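# Shelve each colored bin on its matching marked spot

## Task

Move every bin from the table onto the shelf spot whose mark matches the bin's color. Each bin must sit centered on its mark, with its open side facing outward and all its parts still inside, and be pushed fully in past the shelf's front lip. The shelf board overhead is low, so tilting a bin on the way in may be needed. At the end no bin may be tilted or lifted by a gripper, and a bin counts only if it stays in place without the robot holding it.

## Robot and tools

ROBOT AND FRAME. Two arms, left_arm and right_arm, each with a parallel gripper. All numbers use one scene frame. Its origin is at table-top height (z = 0) above the centre of the robot's foot. +x points forward over the table, +z points up, and +y points to the robot's own left, so left_arm works on the +y side. Image left and right do not match arm names. The table surface starts around x = +0.15 m. Arm bases: left_arm at (+0.176, +0.348, +0.706) m, quat_wxyz (+0.519, +0.474, +0.480, +0.525); right_arm at (+0.176, -0.348, +0.706) m, quat_wxyz (+0.525, +0.480, +0.474, +0.519). Joint ranges in rad, base to gripper: waist -2.880 to 2.880, shoulder 0.000 to 3.142, elbow 0.000 to 3.019, wrist pitch -1.693 to 1.571, wrist yaw -1.571 to 1.571, wrist roll -2.094 to 2.094.

GRIPPER. Fingers extend along the gripper's +z axis and close along its y axis. end_effector_position is the midpoint between the pads, roughly 1 cm short of the fingertips. Opening runs from -1 (closed) to +1 (fully open, 0.094 m). grip_measured reports the actual opening on that same scale; the final entry of Joint positions is the opening in metres. Readings may be off by up to about 1 mm per gripper, consistently. To hold something, command about 0.03 below grip_measured for a firm grip, less for a lighter one. Pads push at most about 50 to 62 N each, less on parts thinner than about 2 mm, with a brief spike on first contact.

ROW FORMAT. Every motion command is built from rows of 16 numbers: left_arm x, y, z, qw, qx, qy, qz, opening, then right_arm the same eight. All 16 are required even if one arm stays put. x, y, z are an absolute goal position for that gripper's end_effector_position in metres, and the quaternion is an absolute goal orientation, w first, both in the scene frame. Optionally append 12 stiffness scales between 0 and 1 (left_arm's six joints, then right_arm's six, in Joint positions order); they multiply each joint's position gain and persist until changed.

execute_actions(actions): a list of up to 15 actions; each action is a list of up to 15 rows; each row is one control step of 1/30 s. An action lasts 15 steps (0.5 s); if it has fewer rows, its last row is repeated. An empty list just returns state and images. Per action, a goal farther than 0.6 m from the gripper's current position along any of the gripper's own axes gets that action refused for both arms. A malformed action, or a first action failing that check against the last reported state, cancels the whole call.

CONTROLLER. Each step the goal is clipped to within 70 mm and 16 degrees of the gripper's measured pose, then solved by damped inverse kinematics; position wins over orientation if both cannot be met. After an action an arm drifts on only to its last clipped pose, so far goals need further actions. Elbows stop just before fully straight. Arms often settle a centimetre or more off target, usually low, and printed positions can be wrong, especially at long reach. To keep an orientation, repeat the same quaternion in every row instead of copying the slightly drifted reported one. To keep an arm still, resend its last reported full pose and desired opening every call.

move(target, speed, blocking): target is one row (16 numbers, or 28 with stiffness) of absolute goals. Each gripper travels in a straight line, turning the short way, and both finish together, taking 0.5 to 10 s; paths longer than 10 s stop early. speed is the path's top linear speed in m/s, 0.002 to 0.5, default 0.25; rotation is capped at twice that in rad/s. Opening is sent at the start. Paths ignore obstacles and the other arm; grippers lag, stray, and can exceed speed near full reach. Faster moves and goals set deeper past a contact press harder. The extra "move:" line gives the ending (done, off_target, moving, held, fault) and any limits: limits=paced means the goal was clipped; limits=held means a check blocked some steps and the arm may then jump ahead quickly. An ending naming one arm means the other finished normally. Distances to each goal are listed. With blocking=false the call returns after 0.5 s while motion continues; until a result shows the move ended, rows and moves are rejected, so use wait or stop.

wait(seconds): 0 to 10; arms hold their last command, and it returns early if a running move ends. stop(): brakes a running move, needing some room; fingers keep moving. zoom_image(camera, region): region [x0, y0, x1, y1] in pixels, at most 504 by 504, from cam_head_left or cam_head_right (504x504) or cam_left_wrist or cam_right_wrist (616x616). read_manual(section): only "licences". finished_scene(scene): ends the current scene, given its number, irreversibly; the bins must already be correctly placed and stay so.

RESULT LINES. The state line lists each gripper's pose as `left_arm: …` | `right_arm: …`. "Hand target" is the pose each arm is being driven to now. "pose unreachable" means the clearance check altered or blocked that arm's command. FAULT lines mean an arm stopped. Holding loads heats motors: MOTOR HOT appears from 85 °C; at 100 °C an OVER-TEMPERATURE FAULT makes that arm and gripper go limp and fall until cooled. The robot keeps executing its last command while replies are being written.

AVOID. Dropping or knocking anything off the table, slamming, hard hits or heavy pushing, letting the arms strike or squeeze each other, and leaving a bin gripped or tipped. Occasional external tugs on held parts or nudges to loose objects may occur.

Each tool is called as name([rows], argument=value, ...), one row to a line, values as JSON.

## Session

execute_actions(actions=[])

Scene clock: 0.00 s.
left_arm: end_effector_position=(+0.7690, +0.7189, +0.1389) grip_measured=+1.000 end_effector_quat_wxyz=(-0.114, +0.143, -0.983, +0.032) | right_arm: end_effector_position=(+0.4409, -0.4589, +0.2805) grip_measured=+1.000 end_effector_quat_wxyz=(-0.257, +0.500, +0.750, -0.348)
Joint positions: left_arm=[-0.881  1.667  1.679  0.181  0.715 -0.403  0.094] | right_arm=[-1.739  1.178  0.953 -0.697  0.179  1.153  0.094]
Joint velocities: left_arm=[-0.005 -0.005 -0.007 -0.002 -0.051 -0.022  0.   ] | right_arm=[-0.024  0.005 -0.002 -0.007  0.022 -0.007  0.   ]
Hand target (left_arm): +0.774, +0.719, +0.141; +0.118, -0.140, +0.983, -0.032
Hand target (right_arm): +0.437, -0.458, +0.283; -0.261, +0.498, +0.749, -0.351
Joint stiffness scale: left_arm=[1. 1. 1. 1. 1. 1.] | right_arm=[1. 1. 1. 1. 1. 1.]

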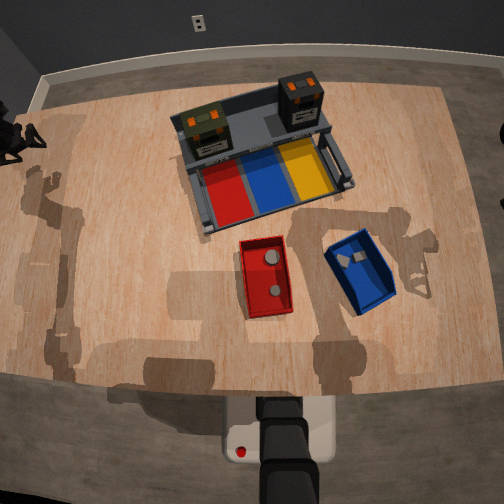

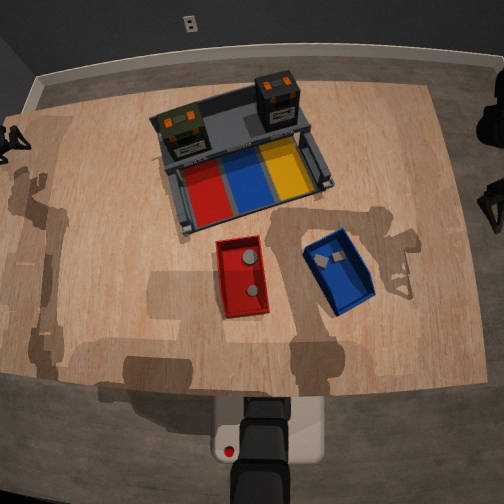

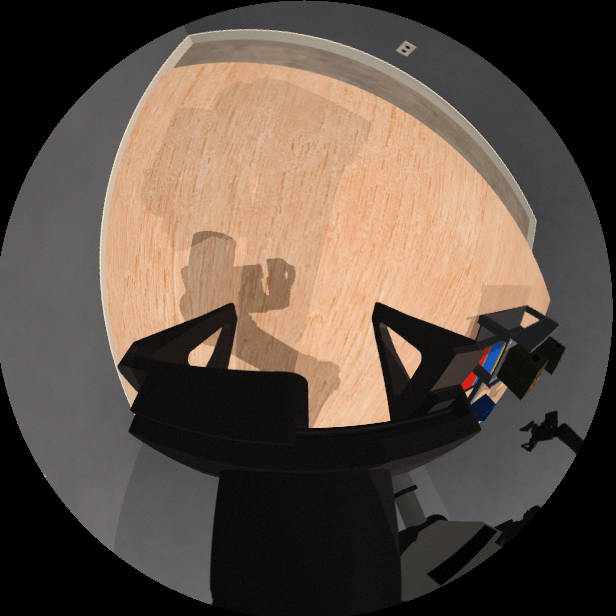

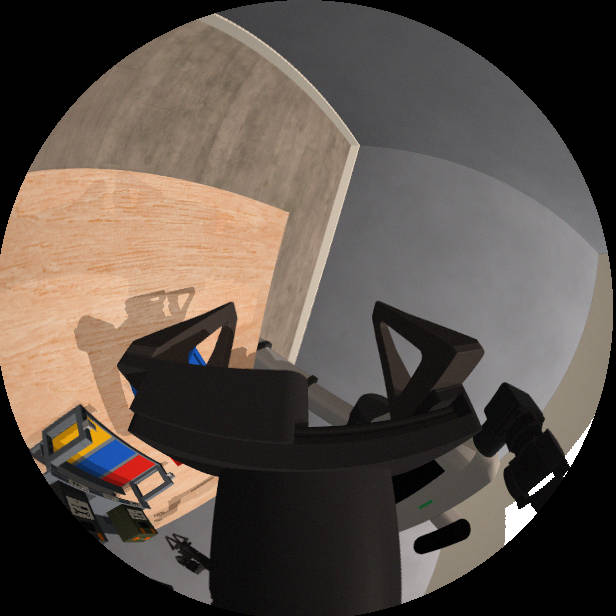

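zoom_image(camera="cam_head_left", region=[150, 60, 410, 330])

zoom_image(camera="cam_head_right", region=[130, 60, 390, 330])

Region (150, 60, 410, 330) of cam_head_left's 504x504 image, scaled by 1.867, with more detail than that image has; it fills the left 485 columns of this view, and the rest is white.

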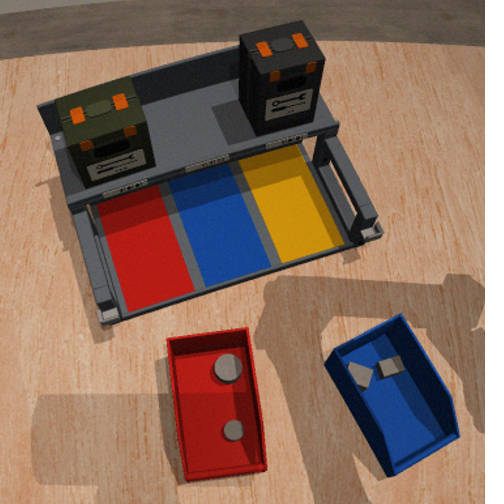

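Region (130, 60, 390, 330) of cam_head_right's 504x504 image, scaled by 1.867, with more detail than that image has; it fills the left 485 columns of this view, and the rest is white.

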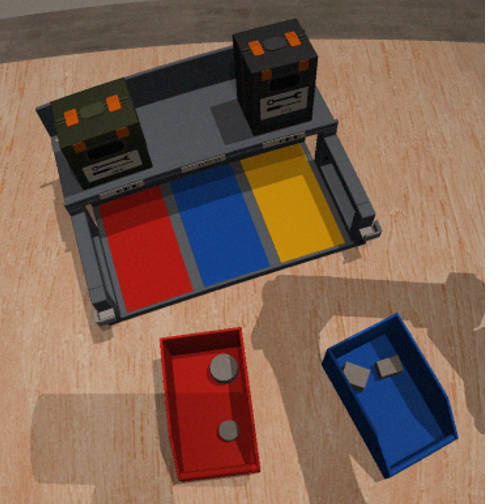

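move(target=[0.45,0.25,0.2,0,0.707,0.707,0,1, 0.45,-0.35,0.2,0,0.707,0.707,0,1], speed=0.25)

Scene clock: 13.23 s.
left_arm: end_effector_position=(+0.4678, +0.2455, +0.1872) grip_measured=+1.000 end_effector_quat_wxyz=(+0.005, +0.704, +0.710, +0.005) | right_arm: end_effector_position=(+0.4669, -0.3524, +0.1963) grip_measured=+1.000 end_effector_quat_wxyz=(+0.003, +0.704, +0.710, +0.009)
Joint positions: left_arm=[-1.849  1.404  0.68   0.647 -0.277  1.554  0.094] | right_arm=[-1.575  1.339  0.619  0.647 -0.013  1.551  0.094]
Joint velocities: left_arm=[ 0.005 -0.005 -0.002 -0.007 -0.007  0.007  0.   ] | right_arm=[-0.005  0.005  0.002  0.007  0.007 -0.051  0.   ]
Hand target (left_arm): +0.452, +0.244, +0.193; -0.001, +0.712, +0.702, -0.002
Hand target (right_arm): +0.451, -0.349, +0.202; -0.006, +0.708, +0.707, +0.003
Off the commanded pose (left_arm): 0.022 m, 1 deg.
Off the commanded pose (right_arm): 0.017 m, 1 deg.
Joint stiffness scale: left_arm=[1. 1. 1. 1. 1. 1.] | right_arm=[1. 1. 1. 1. 1. 1.]
move: off_target (left_arm, right_arm)

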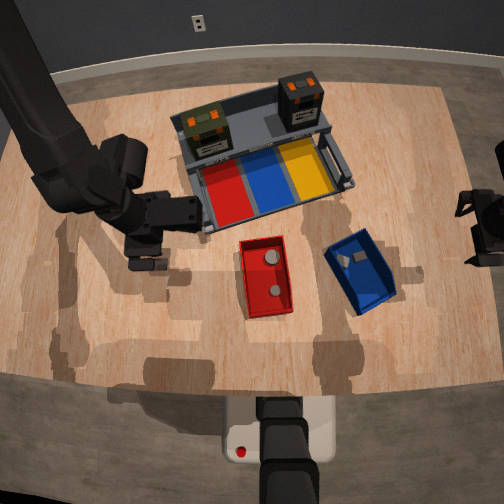

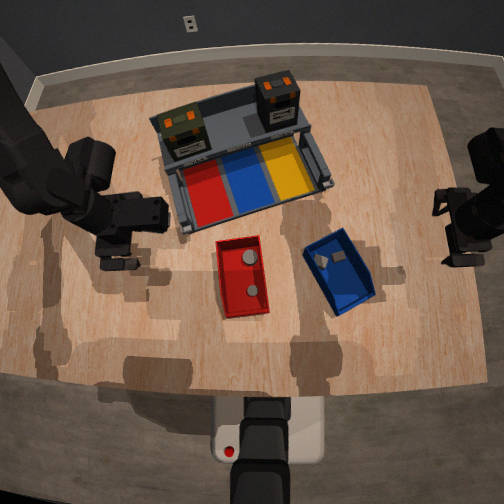

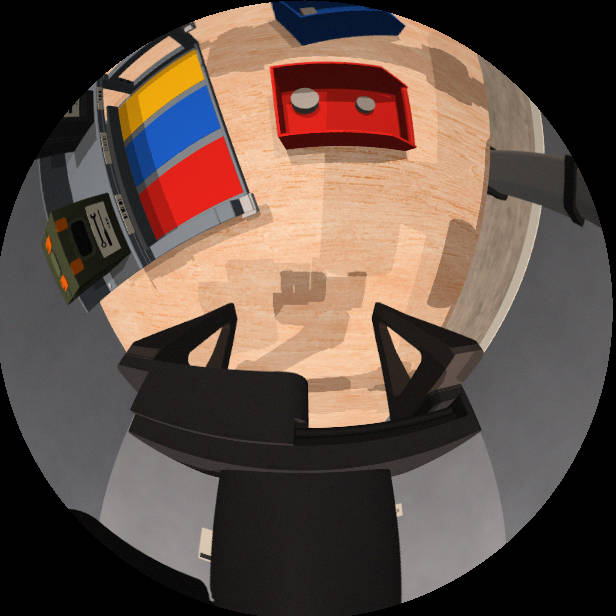

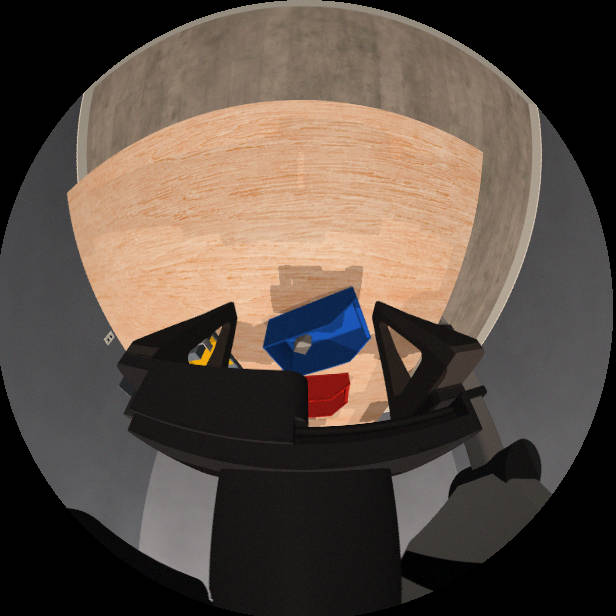

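zoom_image(camera="cam_left_wrist", region=[30, 0, 430, 320])

zoom_image(camera="cam_right_wrist", region=[210, 260, 410, 430])

Region (30, 0, 430, 320) of cam_left_wrist's 616x616 image, scaled by 1.260, with more detail than that image has; it fills the top 403 rows of this view, and the rest is white.

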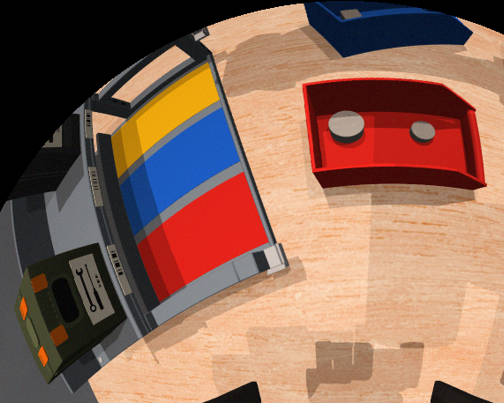

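Region (210, 260, 410, 430) of cam_right_wrist's 616x616 image, scaled by 2.520, with more detail than that image has; it fills the top 428 rows of this view, and the rest is white.

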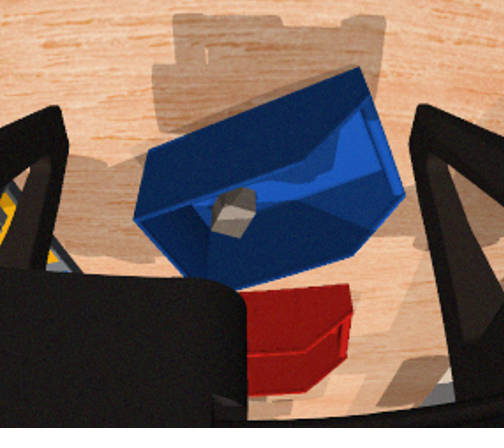

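move(target=[0.46,0.14,0.26,0,0,1,0,1, 0.38,-0.1,0.2,0,0.707,0.707,0,1], speed=0.25)

Scene clock: 38.63 s.
left_arm: end_effector_position=(+0.4694, +0.1392, +0.2482) grip_measured=+1.000 end_effector_quat_wxyz=(+0.011, +0.002, +1.000, +0.006) | right_arm: end_effector_position=(+0.3769, -0.1002, +0.1993) grip_measured=+1.000 end_effector_quat_wxyz=(-0.003, +0.704, +0.710, -0.006)
Joint positions: left_arm=[-2.175  1.37   0.663  0.625 -0.614 -0.029  0.094] | right_arm=[-0.949  1.716  0.741  0.85   0.623  1.623  0.094]
Joint velocities: left_arm=[-0.005 -0.005 -0.012  0.002 -0.022  0.007  0.   ] | right_arm=[ 0.015 -0.005 -0.012  0.002 -0.066 -0.037  0.   ]
Hand target (left_arm): +0.461, +0.138, +0.259; +0.001, +0.002, +1.000, +0.000
Hand target (right_arm): +0.377, -0.097, +0.201; -0.001, +0.709, +0.705, -0.001
Off the commanded pose (left_arm): 0.015 m, 1 deg.
Off the commanded pose (right_arm): 0.003 m, 1 deg.
Joint stiffness scale: left_arm=[1. 1. 1. 1. 1. 1.] | right_arm=[1. 1. 1. 1. 1. 1.]
move: off_target (left_arm)

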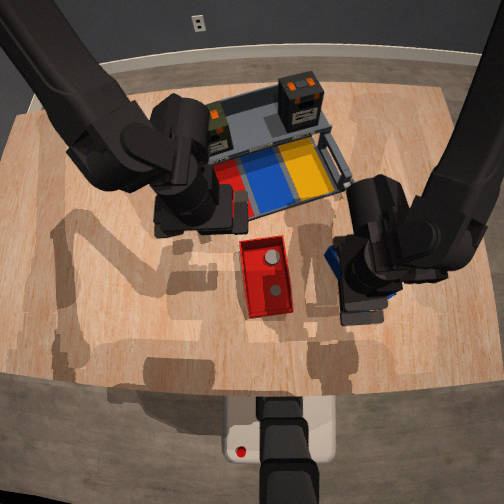

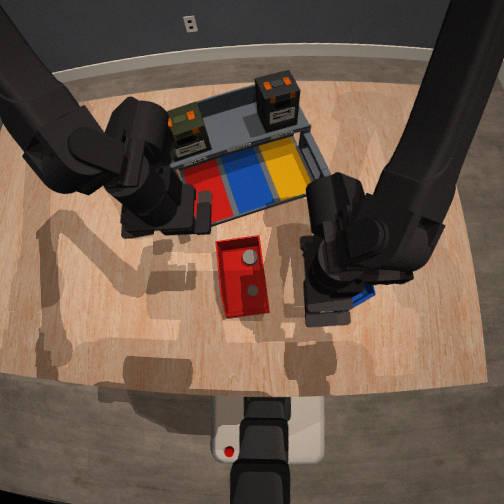

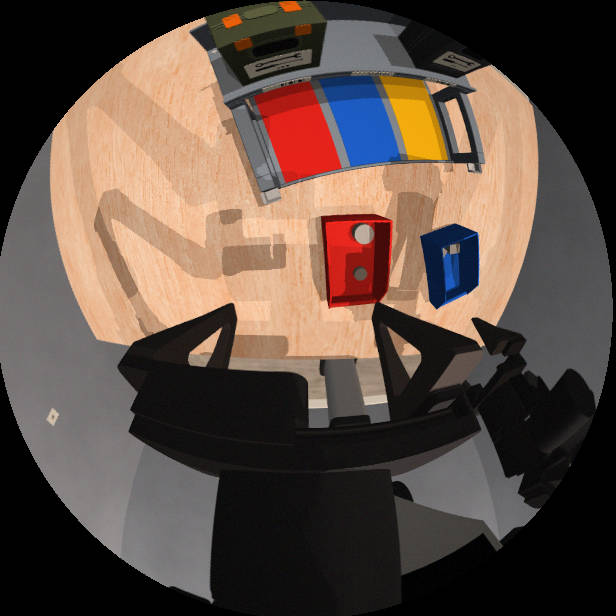

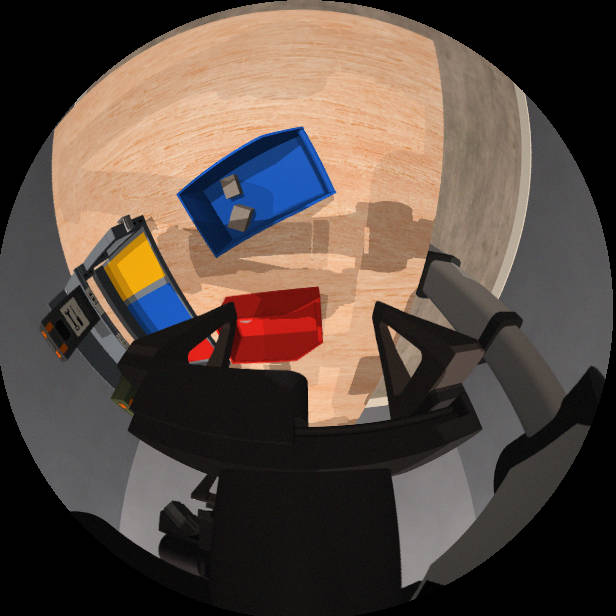

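zoom_image(camera="cam_left_wrist", region=[200, 0, 500, 220])

zoom_image(camera="cam_left_wrist", region=[300, 190, 500, 330])

zoom_image(camera="cam_right_wrist", region=[160, 110, 360, 270])

Region (200, 0, 500, 220) of cam_left_wrist's 616x616 image, scaled by 1.680, with more detail than that image has; it fills the top 370 rows of this view, and the rest is white.

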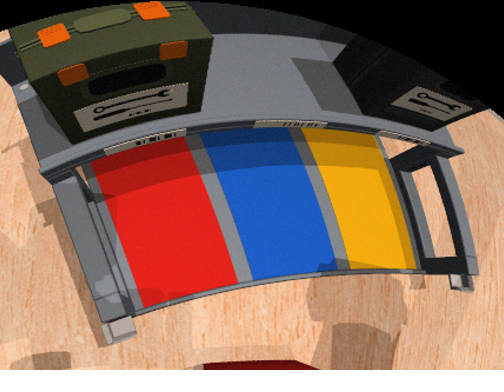

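Region (300, 190, 500, 330) of cam_left_wrist's 616x616 image, scaled by 2.520, with more detail than that image has; it fills the top 353 rows of this view, and the rest is white.

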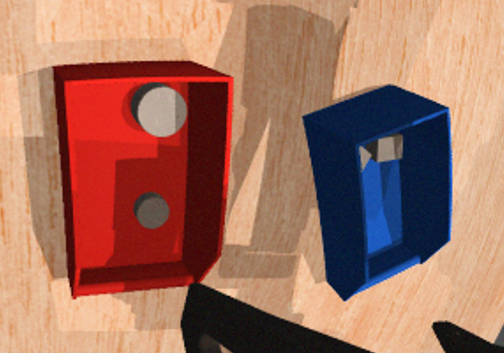

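Region (160, 110, 360, 270) of cam_right_wrist's 616x616 image, scaled by 2.520, with more detail than that image has; it fills the top 403 rows of this view, and the rest is white.

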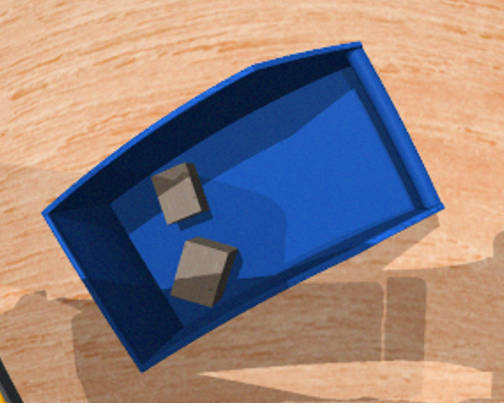

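move(target=[0.325,0.049,0.12,0,0.6659,0.7461,0,-0.1, 0.364,-0.208,0.12,0,0.5336,0.8457,0,-0.1], speed=0.25)

Scene clock: 92.43 s.
left_arm: end_effector_position=(+0.3206, +0.0571, +0.1192) grip_measured=-0.097 end_effector_quat_wxyz=(-0.008, +0.663, +0.748, -0.001) | right_arm: end_effector_position=(+0.3653, -0.2062, +0.1215) grip_measured=-0.099 end_effector_quat_wxyz=(-0.003, +0.535, +0.845, +0.000)
Joint positions: left_arm=[-2.175  2.018  0.99   0.902 -0.61   1.391  0.042] | right_arm=[-1.245  1.804  0.79   0.914  0.32   1.149  0.042]
Joint velocities: left_arm=[-0.005  0.005  0.007 -0.012  0.022 -0.051  0.   ] | right_arm=[ 0.005 -0.024 -0.022  0.002 -0.022  0.022 -0.   ]
Hand target (left_arm): +0.322, +0.051, +0.119; +0.000, +0.666, +0.746, -0.000
Hand target (right_arm): +0.364, -0.210, +0.120; +0.001, +0.532, +0.847, +0.000
Off the commanded pose (left_arm): 0.009 m, 1 deg.
Off the commanded pose (right_arm): 0.003 m, 0 deg.
Joint stiffness scale: left_arm=[1. 1. 1. 1. 1. 1.] | right_arm=[1. 1. 1. 1. 1. 1.]
move: done

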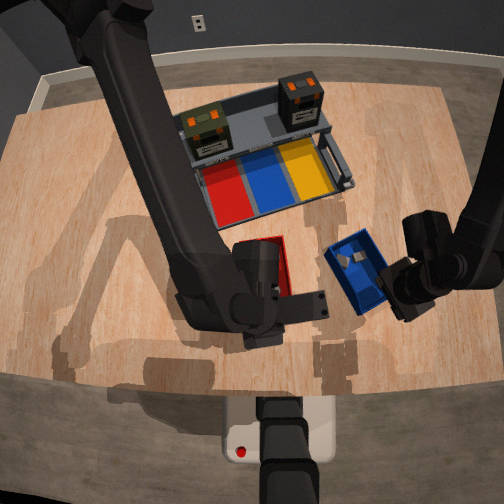

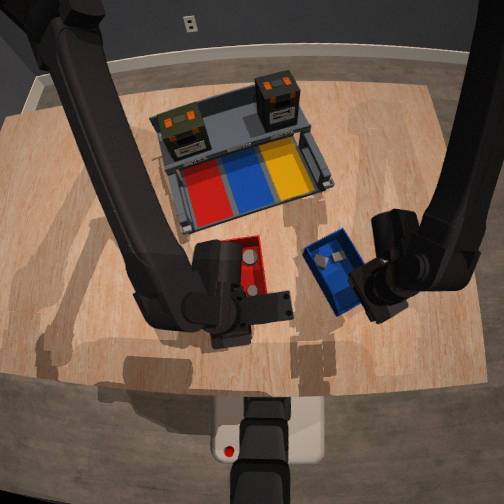

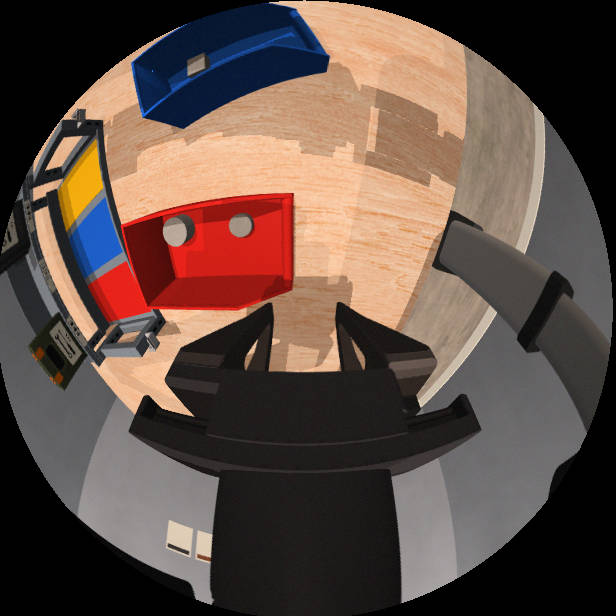

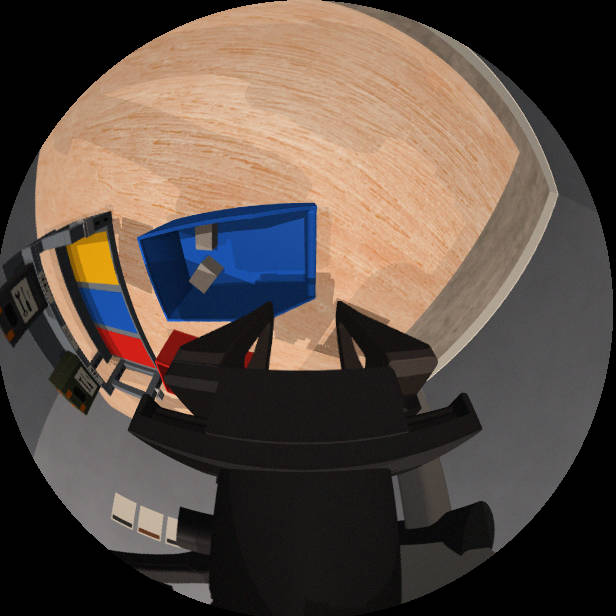

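zoom_image(camera="cam_left_wrist", region=[180, 170, 380, 340])

zoom_image(camera="cam_right_wrist", region=[180, 170, 380, 340])

zoom_image(camera="cam_left_wrist", region=[0, 100, 200, 400])

Region (180, 170, 380, 340) of cam_left_wrist's 616x616 image, scaled by 2.520, with more detail than that image has; it fills the top 428 rows of this view, and the rest is white.

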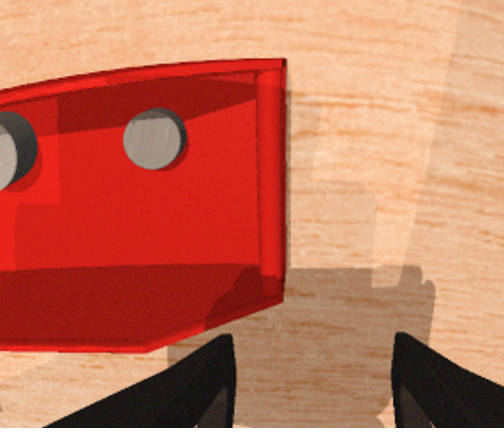

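Region (180, 170, 380, 340) of cam_right_wrist's 616x616 image, scaled by 2.520, with more detail than that image has; it fills the top 428 rows of this view, and the rest is white.

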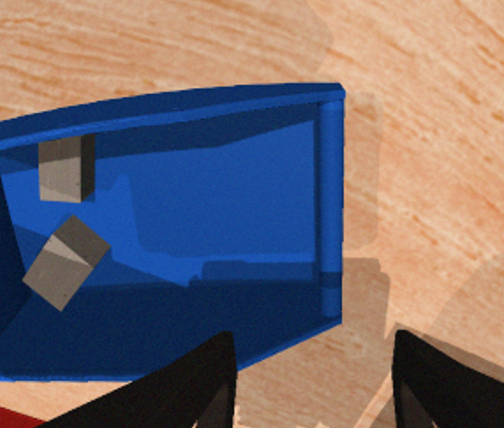

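Region (0, 100, 200, 400) of cam_left_wrist's 616x616 image, scaled by 1.680, with more detail than that image has.

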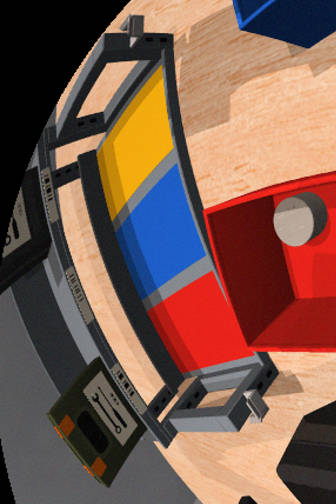

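move(target=[0.341,0.041,0.06,0,0.6659,0.7461,0,-0.1, 0.360,-0.214,0.06,0,0.5336,0.8457,0,-0.1], speed=0.1)

zoom_image(camera="cam_left_wrist", region=[180, 170, 420, 400])

zoom_image(camera="cam_right_wrist", region=[180, 170, 420, 400])

Scene clock: 104.43 s.
left_arm: end_effector_position=(+0.3498, +0.0339, +0.0665) grip_measured=-0.097 end_effector_quat_wxyz=(+0.011, +0.656, +0.754, +0.002) | right_arm: end_effector_position=(+0.3681, -0.2099, +0.0613) grip_measured=-0.099 end_effector_quat_wxyz=(+0.009, +0.540, +0.842, +0.008)
Joint positions: left_arm=[-2.149  2.071  1.17   0.817 -0.565  1.399  0.042] | right_arm=[-1.29   1.921  0.956  0.896  0.275  1.146  0.042]
Joint velocities: left_arm=[ 0.005 -0.005 -0.002 -0.007  0.037 -0.095 -0.001] | right_arm=[ 0.005 -0.005  0.017  0.002 -0.022  0.037  0.001]
Hand target (left_arm): +0.341, +0.042, +0.060; +0.000, +0.665, +0.746, +0.000
Hand target (right_arm): +0.360, -0.215, +0.060; +0.000, +0.533, +0.846, +0.000
Off the commanded pose (left_arm): 0.013 m, 2 deg.
Off the commanded pose (right_arm): 0.009 m, 2 deg.
Joint stiffness scale: left_arm=[1. 1. 1. 1. 1. 1.] | right_arm=[1. 1. 1. 1. 1. 1.]
move: off_target (left_arm)

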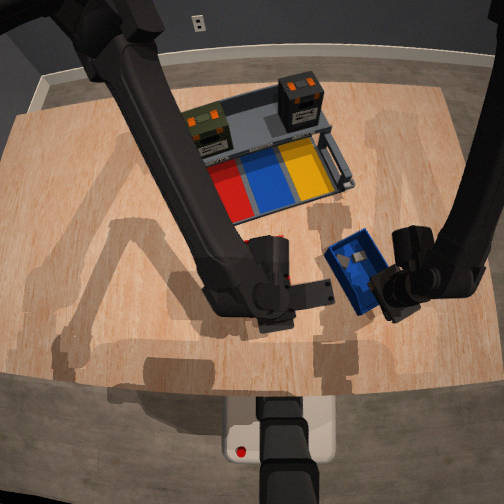

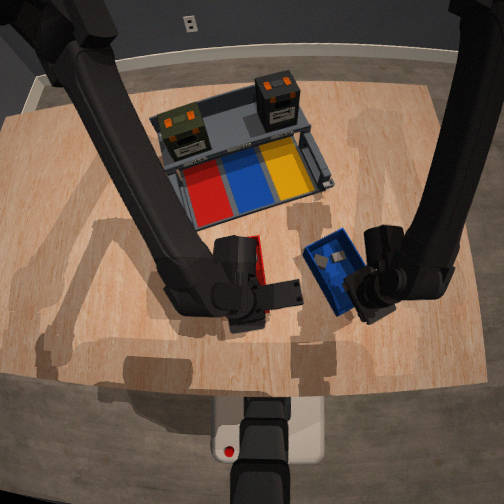

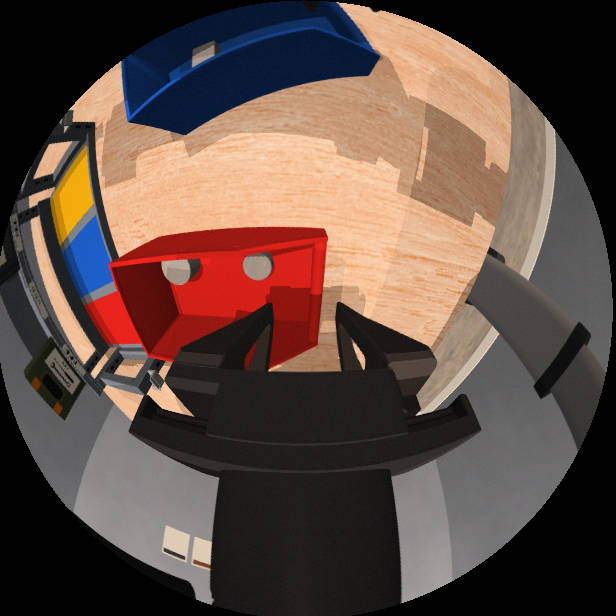

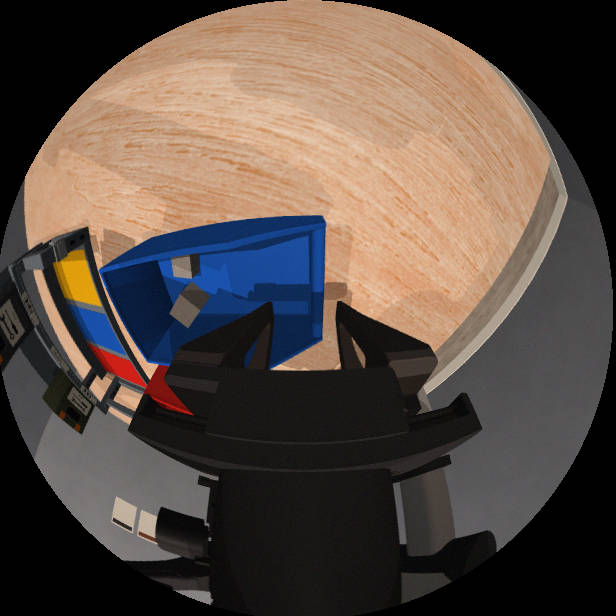

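Region (180, 170, 420, 400) of cam_left_wrist's 616x616 image, scaled by 2.100, with more detail than that image has; it fills the top 483 rows of this view, and the rest is white.

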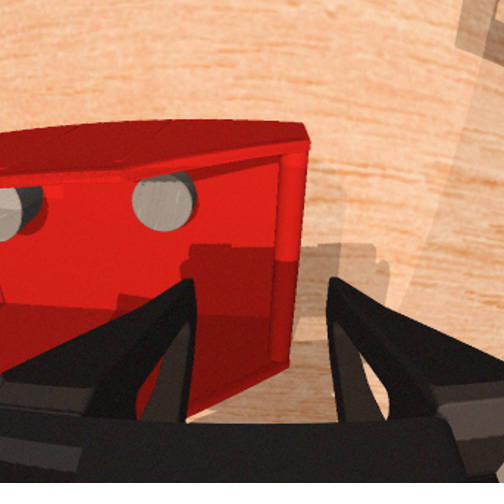

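Region (180, 170, 420, 400) of cam_right_wrist's 616x616 image, scaled by 2.100, with more detail than that image has; it fills the top 483 rows of this view, and the rest is white.

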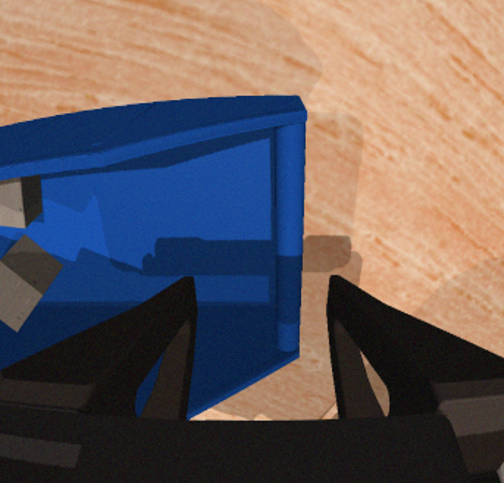

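move(target=[0.332,0.051,0.018,0,0.6659,0.7461,0,-0.1, 0.353,-0.217,0.02,0,0.5336,0.8457,0,-0.1], speed=0.05)

zoom_image(camera="cam_left_wrist", region=[180, 170, 420, 400])

zoom_image(camera="cam_right_wrist", region=[180, 170, 420, 400])

Scene clock: 110.03 s.
left_arm: end_effector_position=(+0.3396, +0.0427, +0.0256) grip_measured=-0.097 end_effector_quat_wxyz=(+0.011, +0.657, +0.753, +0.000) | right_arm: end_effector_position=(+0.3618, -0.2112, +0.0221) grip_measured=-0.099 end_effector_quat_wxyz=(+0.008, +0.540, +0.842, +0.009)
Joint positions: left_arm=[-2.101  2.146  1.27   0.793 -0.515  1.405  0.042] | right_arm=[-1.313  2.003  1.071  0.863  0.251  1.145  0.042]
Joint velocities: left_arm=[-0.005 -0.015  0.002  0.002 -0.007  0.022  0.   ] | right_arm=[ 0.005  0.005 -0.017 -0.017  0.051 -0.007  0.001]
Hand target (left_arm): +0.332, +0.052, +0.019; -0.000, +0.665, +0.746, -0.000
Hand target (right_arm): +0.352, -0.217, +0.020; -0.000, +0.534, +0.846, -0.000
Off the commanded pose (left_arm): 0.014 m, 2 deg.
Off the commanded pose (right_arm): 0.011 m, 2 deg.
Joint stiffness scale: left_arm=[1. 1. 1. 1. 1. 1.] | right_arm=[1. 1. 1. 1. 1. 1.]
move: off_target (left_arm, right_arm)

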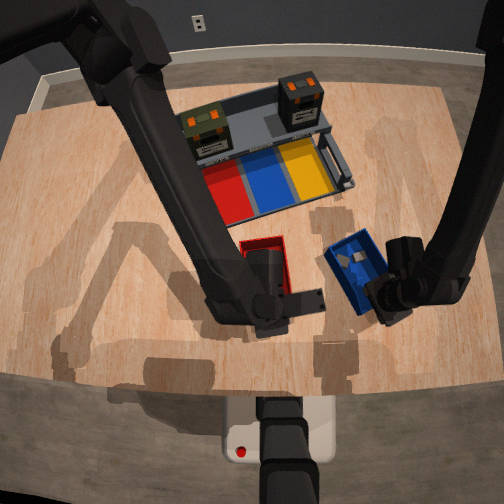

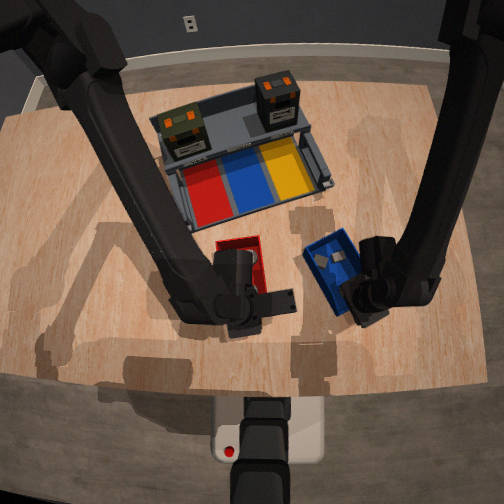

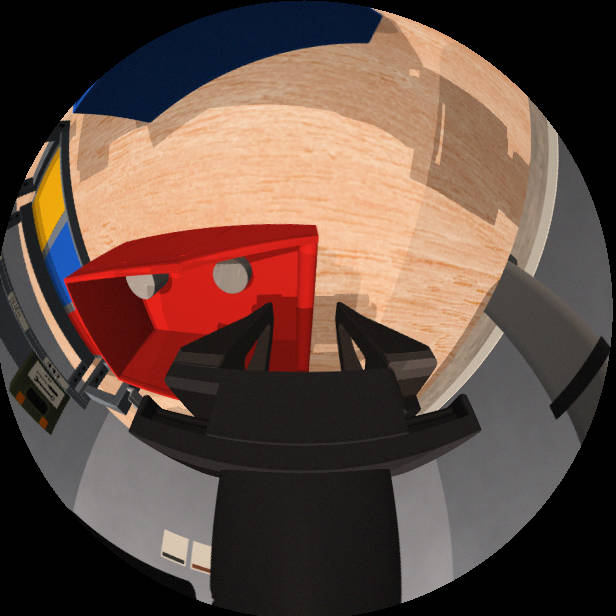

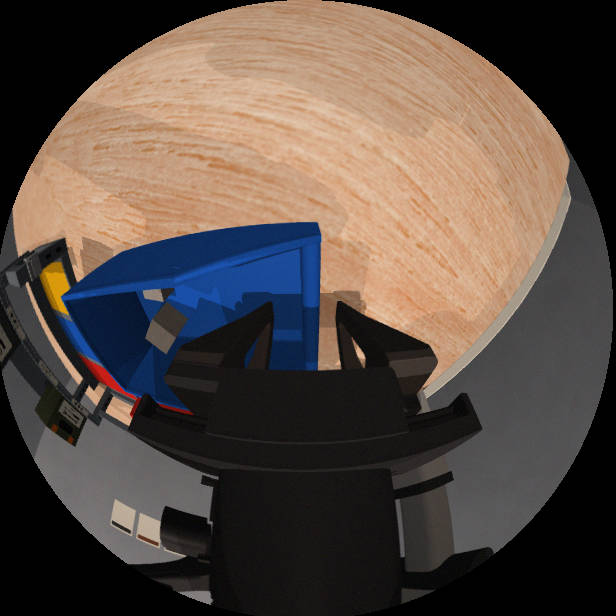

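Region (180, 170, 420, 400) of cam_left_wrist's 616x616 image, scaled by 2.100, with more detail than that image has; it fills the top 483 rows of this view, and the rest is white.

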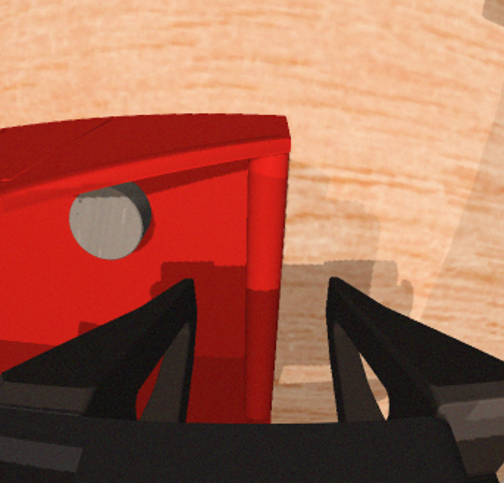

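Region (180, 170, 420, 400) of cam_right_wrist's 616x616 image, scaled by 2.100, with more detail than that image has; it fills the top 483 rows of this view, and the rest is white.

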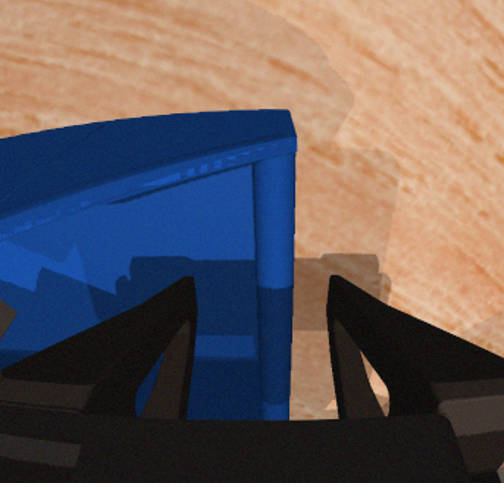

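move(target=[0.332,0.051,0.011,0,0.6659,0.7461,0,-0.6, 0.351,-0.218,0.015,0,0.5336,0.8457,0,-0.6], speed=0.03)

move(target=[0.332,0.051,0.011,0,0.6659,0.7461,0,-0.8, 0.351,-0.218,0.015,0,0.5336,0.8457,0,-0.8], speed=0.03)

Scene clock: 114.57 s.
left_arm: end_effector_position=(+0.3404, +0.0402, +0.0193) grip_measured=-0.597 end_effector_quat_wxyz=(+0.012, +0.658, +0.753, -0.000) | right_arm: end_effector_position=(+0.3613, -0.2118, +0.0172) grip_measured=-0.599 end_effector_quat_wxyz=(+0.009, +0.539, +0.842, +0.009)
Joint positions: left_arm=[-2.098  2.157  1.293  0.782 -0.51   1.406  0.019] | right_arm=[-1.316  2.013  1.085  0.861  0.247  1.144  0.019]
Joint velocities: left_arm=[-0.015 -0.005 -0.027 -0.017 -0.007 -0.037 -0.   ] | right_arm=[-0.005 -0.005  0.022  0.012 -0.022 -0.051  0.001]
Hand target (left_arm): +0.332, +0.051, +0.012; -0.000, +0.666, +0.746, -0.001
Hand target (right_arm): +0.351, -0.218, +0.015; +0.000, +0.534, +0.846, +0.000
Off the commanded pose (left_arm): 0.016 m, 2 deg.
Off the commanded pose (right_arm): 0.012 m, 2 deg.
Joint stiffness scale: left_arm=[1. 1. 1. 1. 1. 1.] | right_arm=[1. 1. 1. 1. 1. 1.]
move: off_target (left_arm, right_arm)

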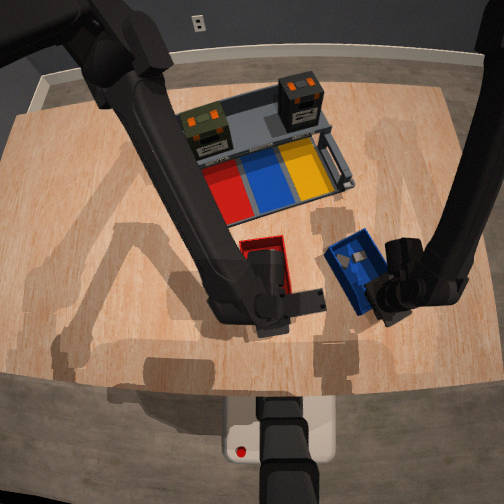

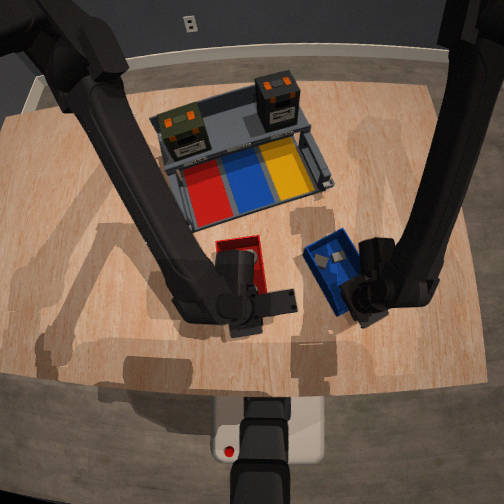

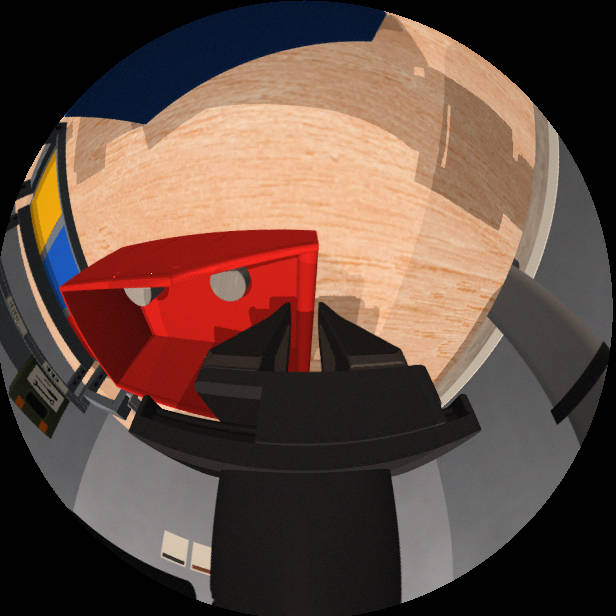

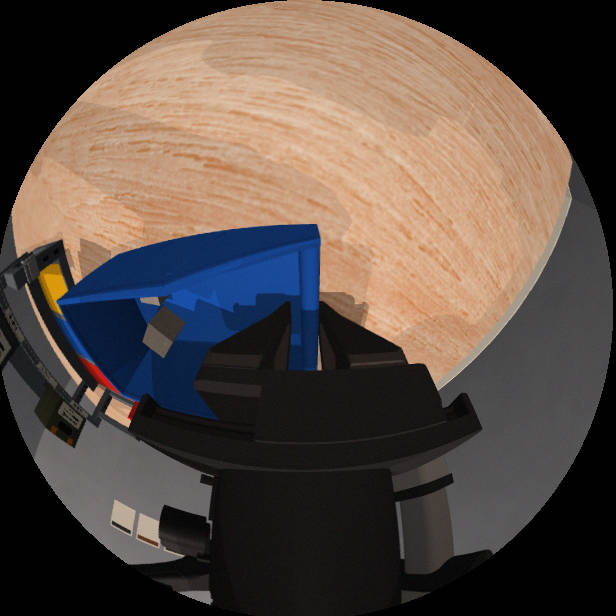

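Scene clock: 115.33 s.
left_arm: end_effector_position=(+0.3404, +0.0404, +0.0192) grip_measured=-0.787 end_effector_quat_wxyz=(+0.012, +0.658, +0.753, -0.000) | right_arm: end_effector_position=(+0.3613, -0.2118, +0.0172) grip_measured=-0.790 end_effector_quat_wxyz=(+0.009, +0.539, +0.842, +0.009)
Joint positions: left_arm=[-2.098  2.157  1.293  0.782 -0.509  1.407  0.01 ] | right_arm=[-1.316  2.013  1.085  0.861  0.247  1.143  0.01 ]
Joint velocities: left_arm=[-0.015 -0.015  0.007 -0.002 -0.022 -0.022 -0.001] | right_arm=[-0.005 -0.034 -0.022 -0.007  0.051 -0.007 -0.   ]
Hand target (left_arm): +0.332, +0.052, +0.012; -0.000, +0.666, +0.746, -0.000
Hand target (right_arm): +0.351, -0.218, +0.015; +0.000, +0.534, +0.846, -0.000
Off the commanded pose (left_arm): 0.016 m, 2 deg.
Off the commanded pose (right_arm): 0.012 m, 2 deg.
Joint stiffness scale: left_arm=[1. 1. 1. 1. 1. 1.] | right_arm=[1. 1. 1. 1. 1. 1.]
move: off_target (left_arm, right_arm)

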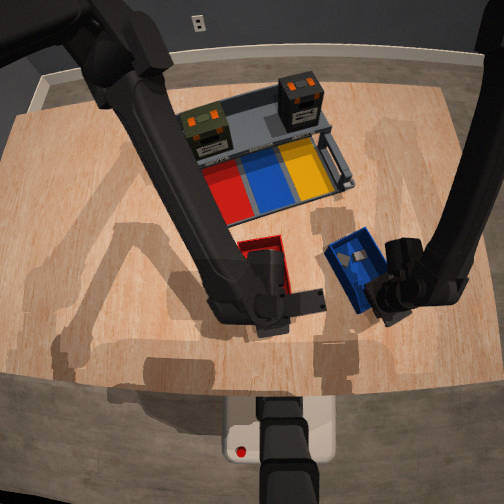

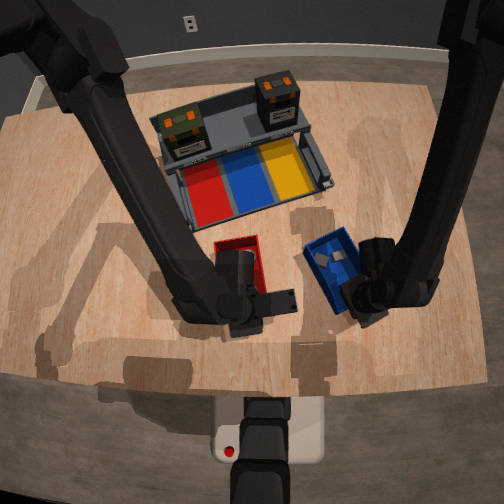

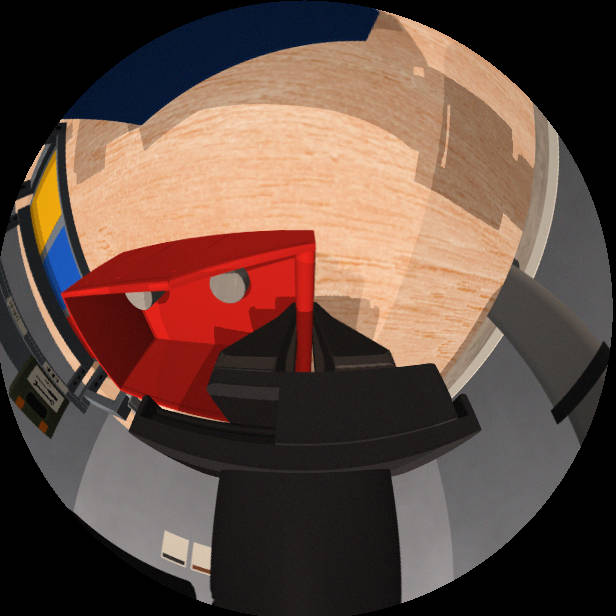

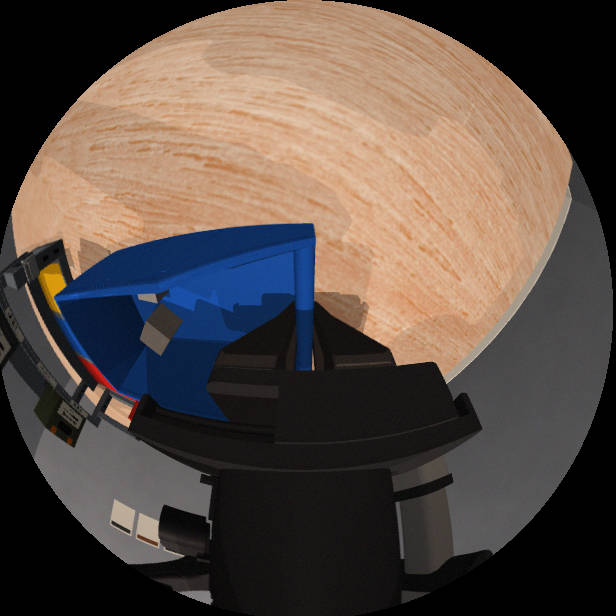

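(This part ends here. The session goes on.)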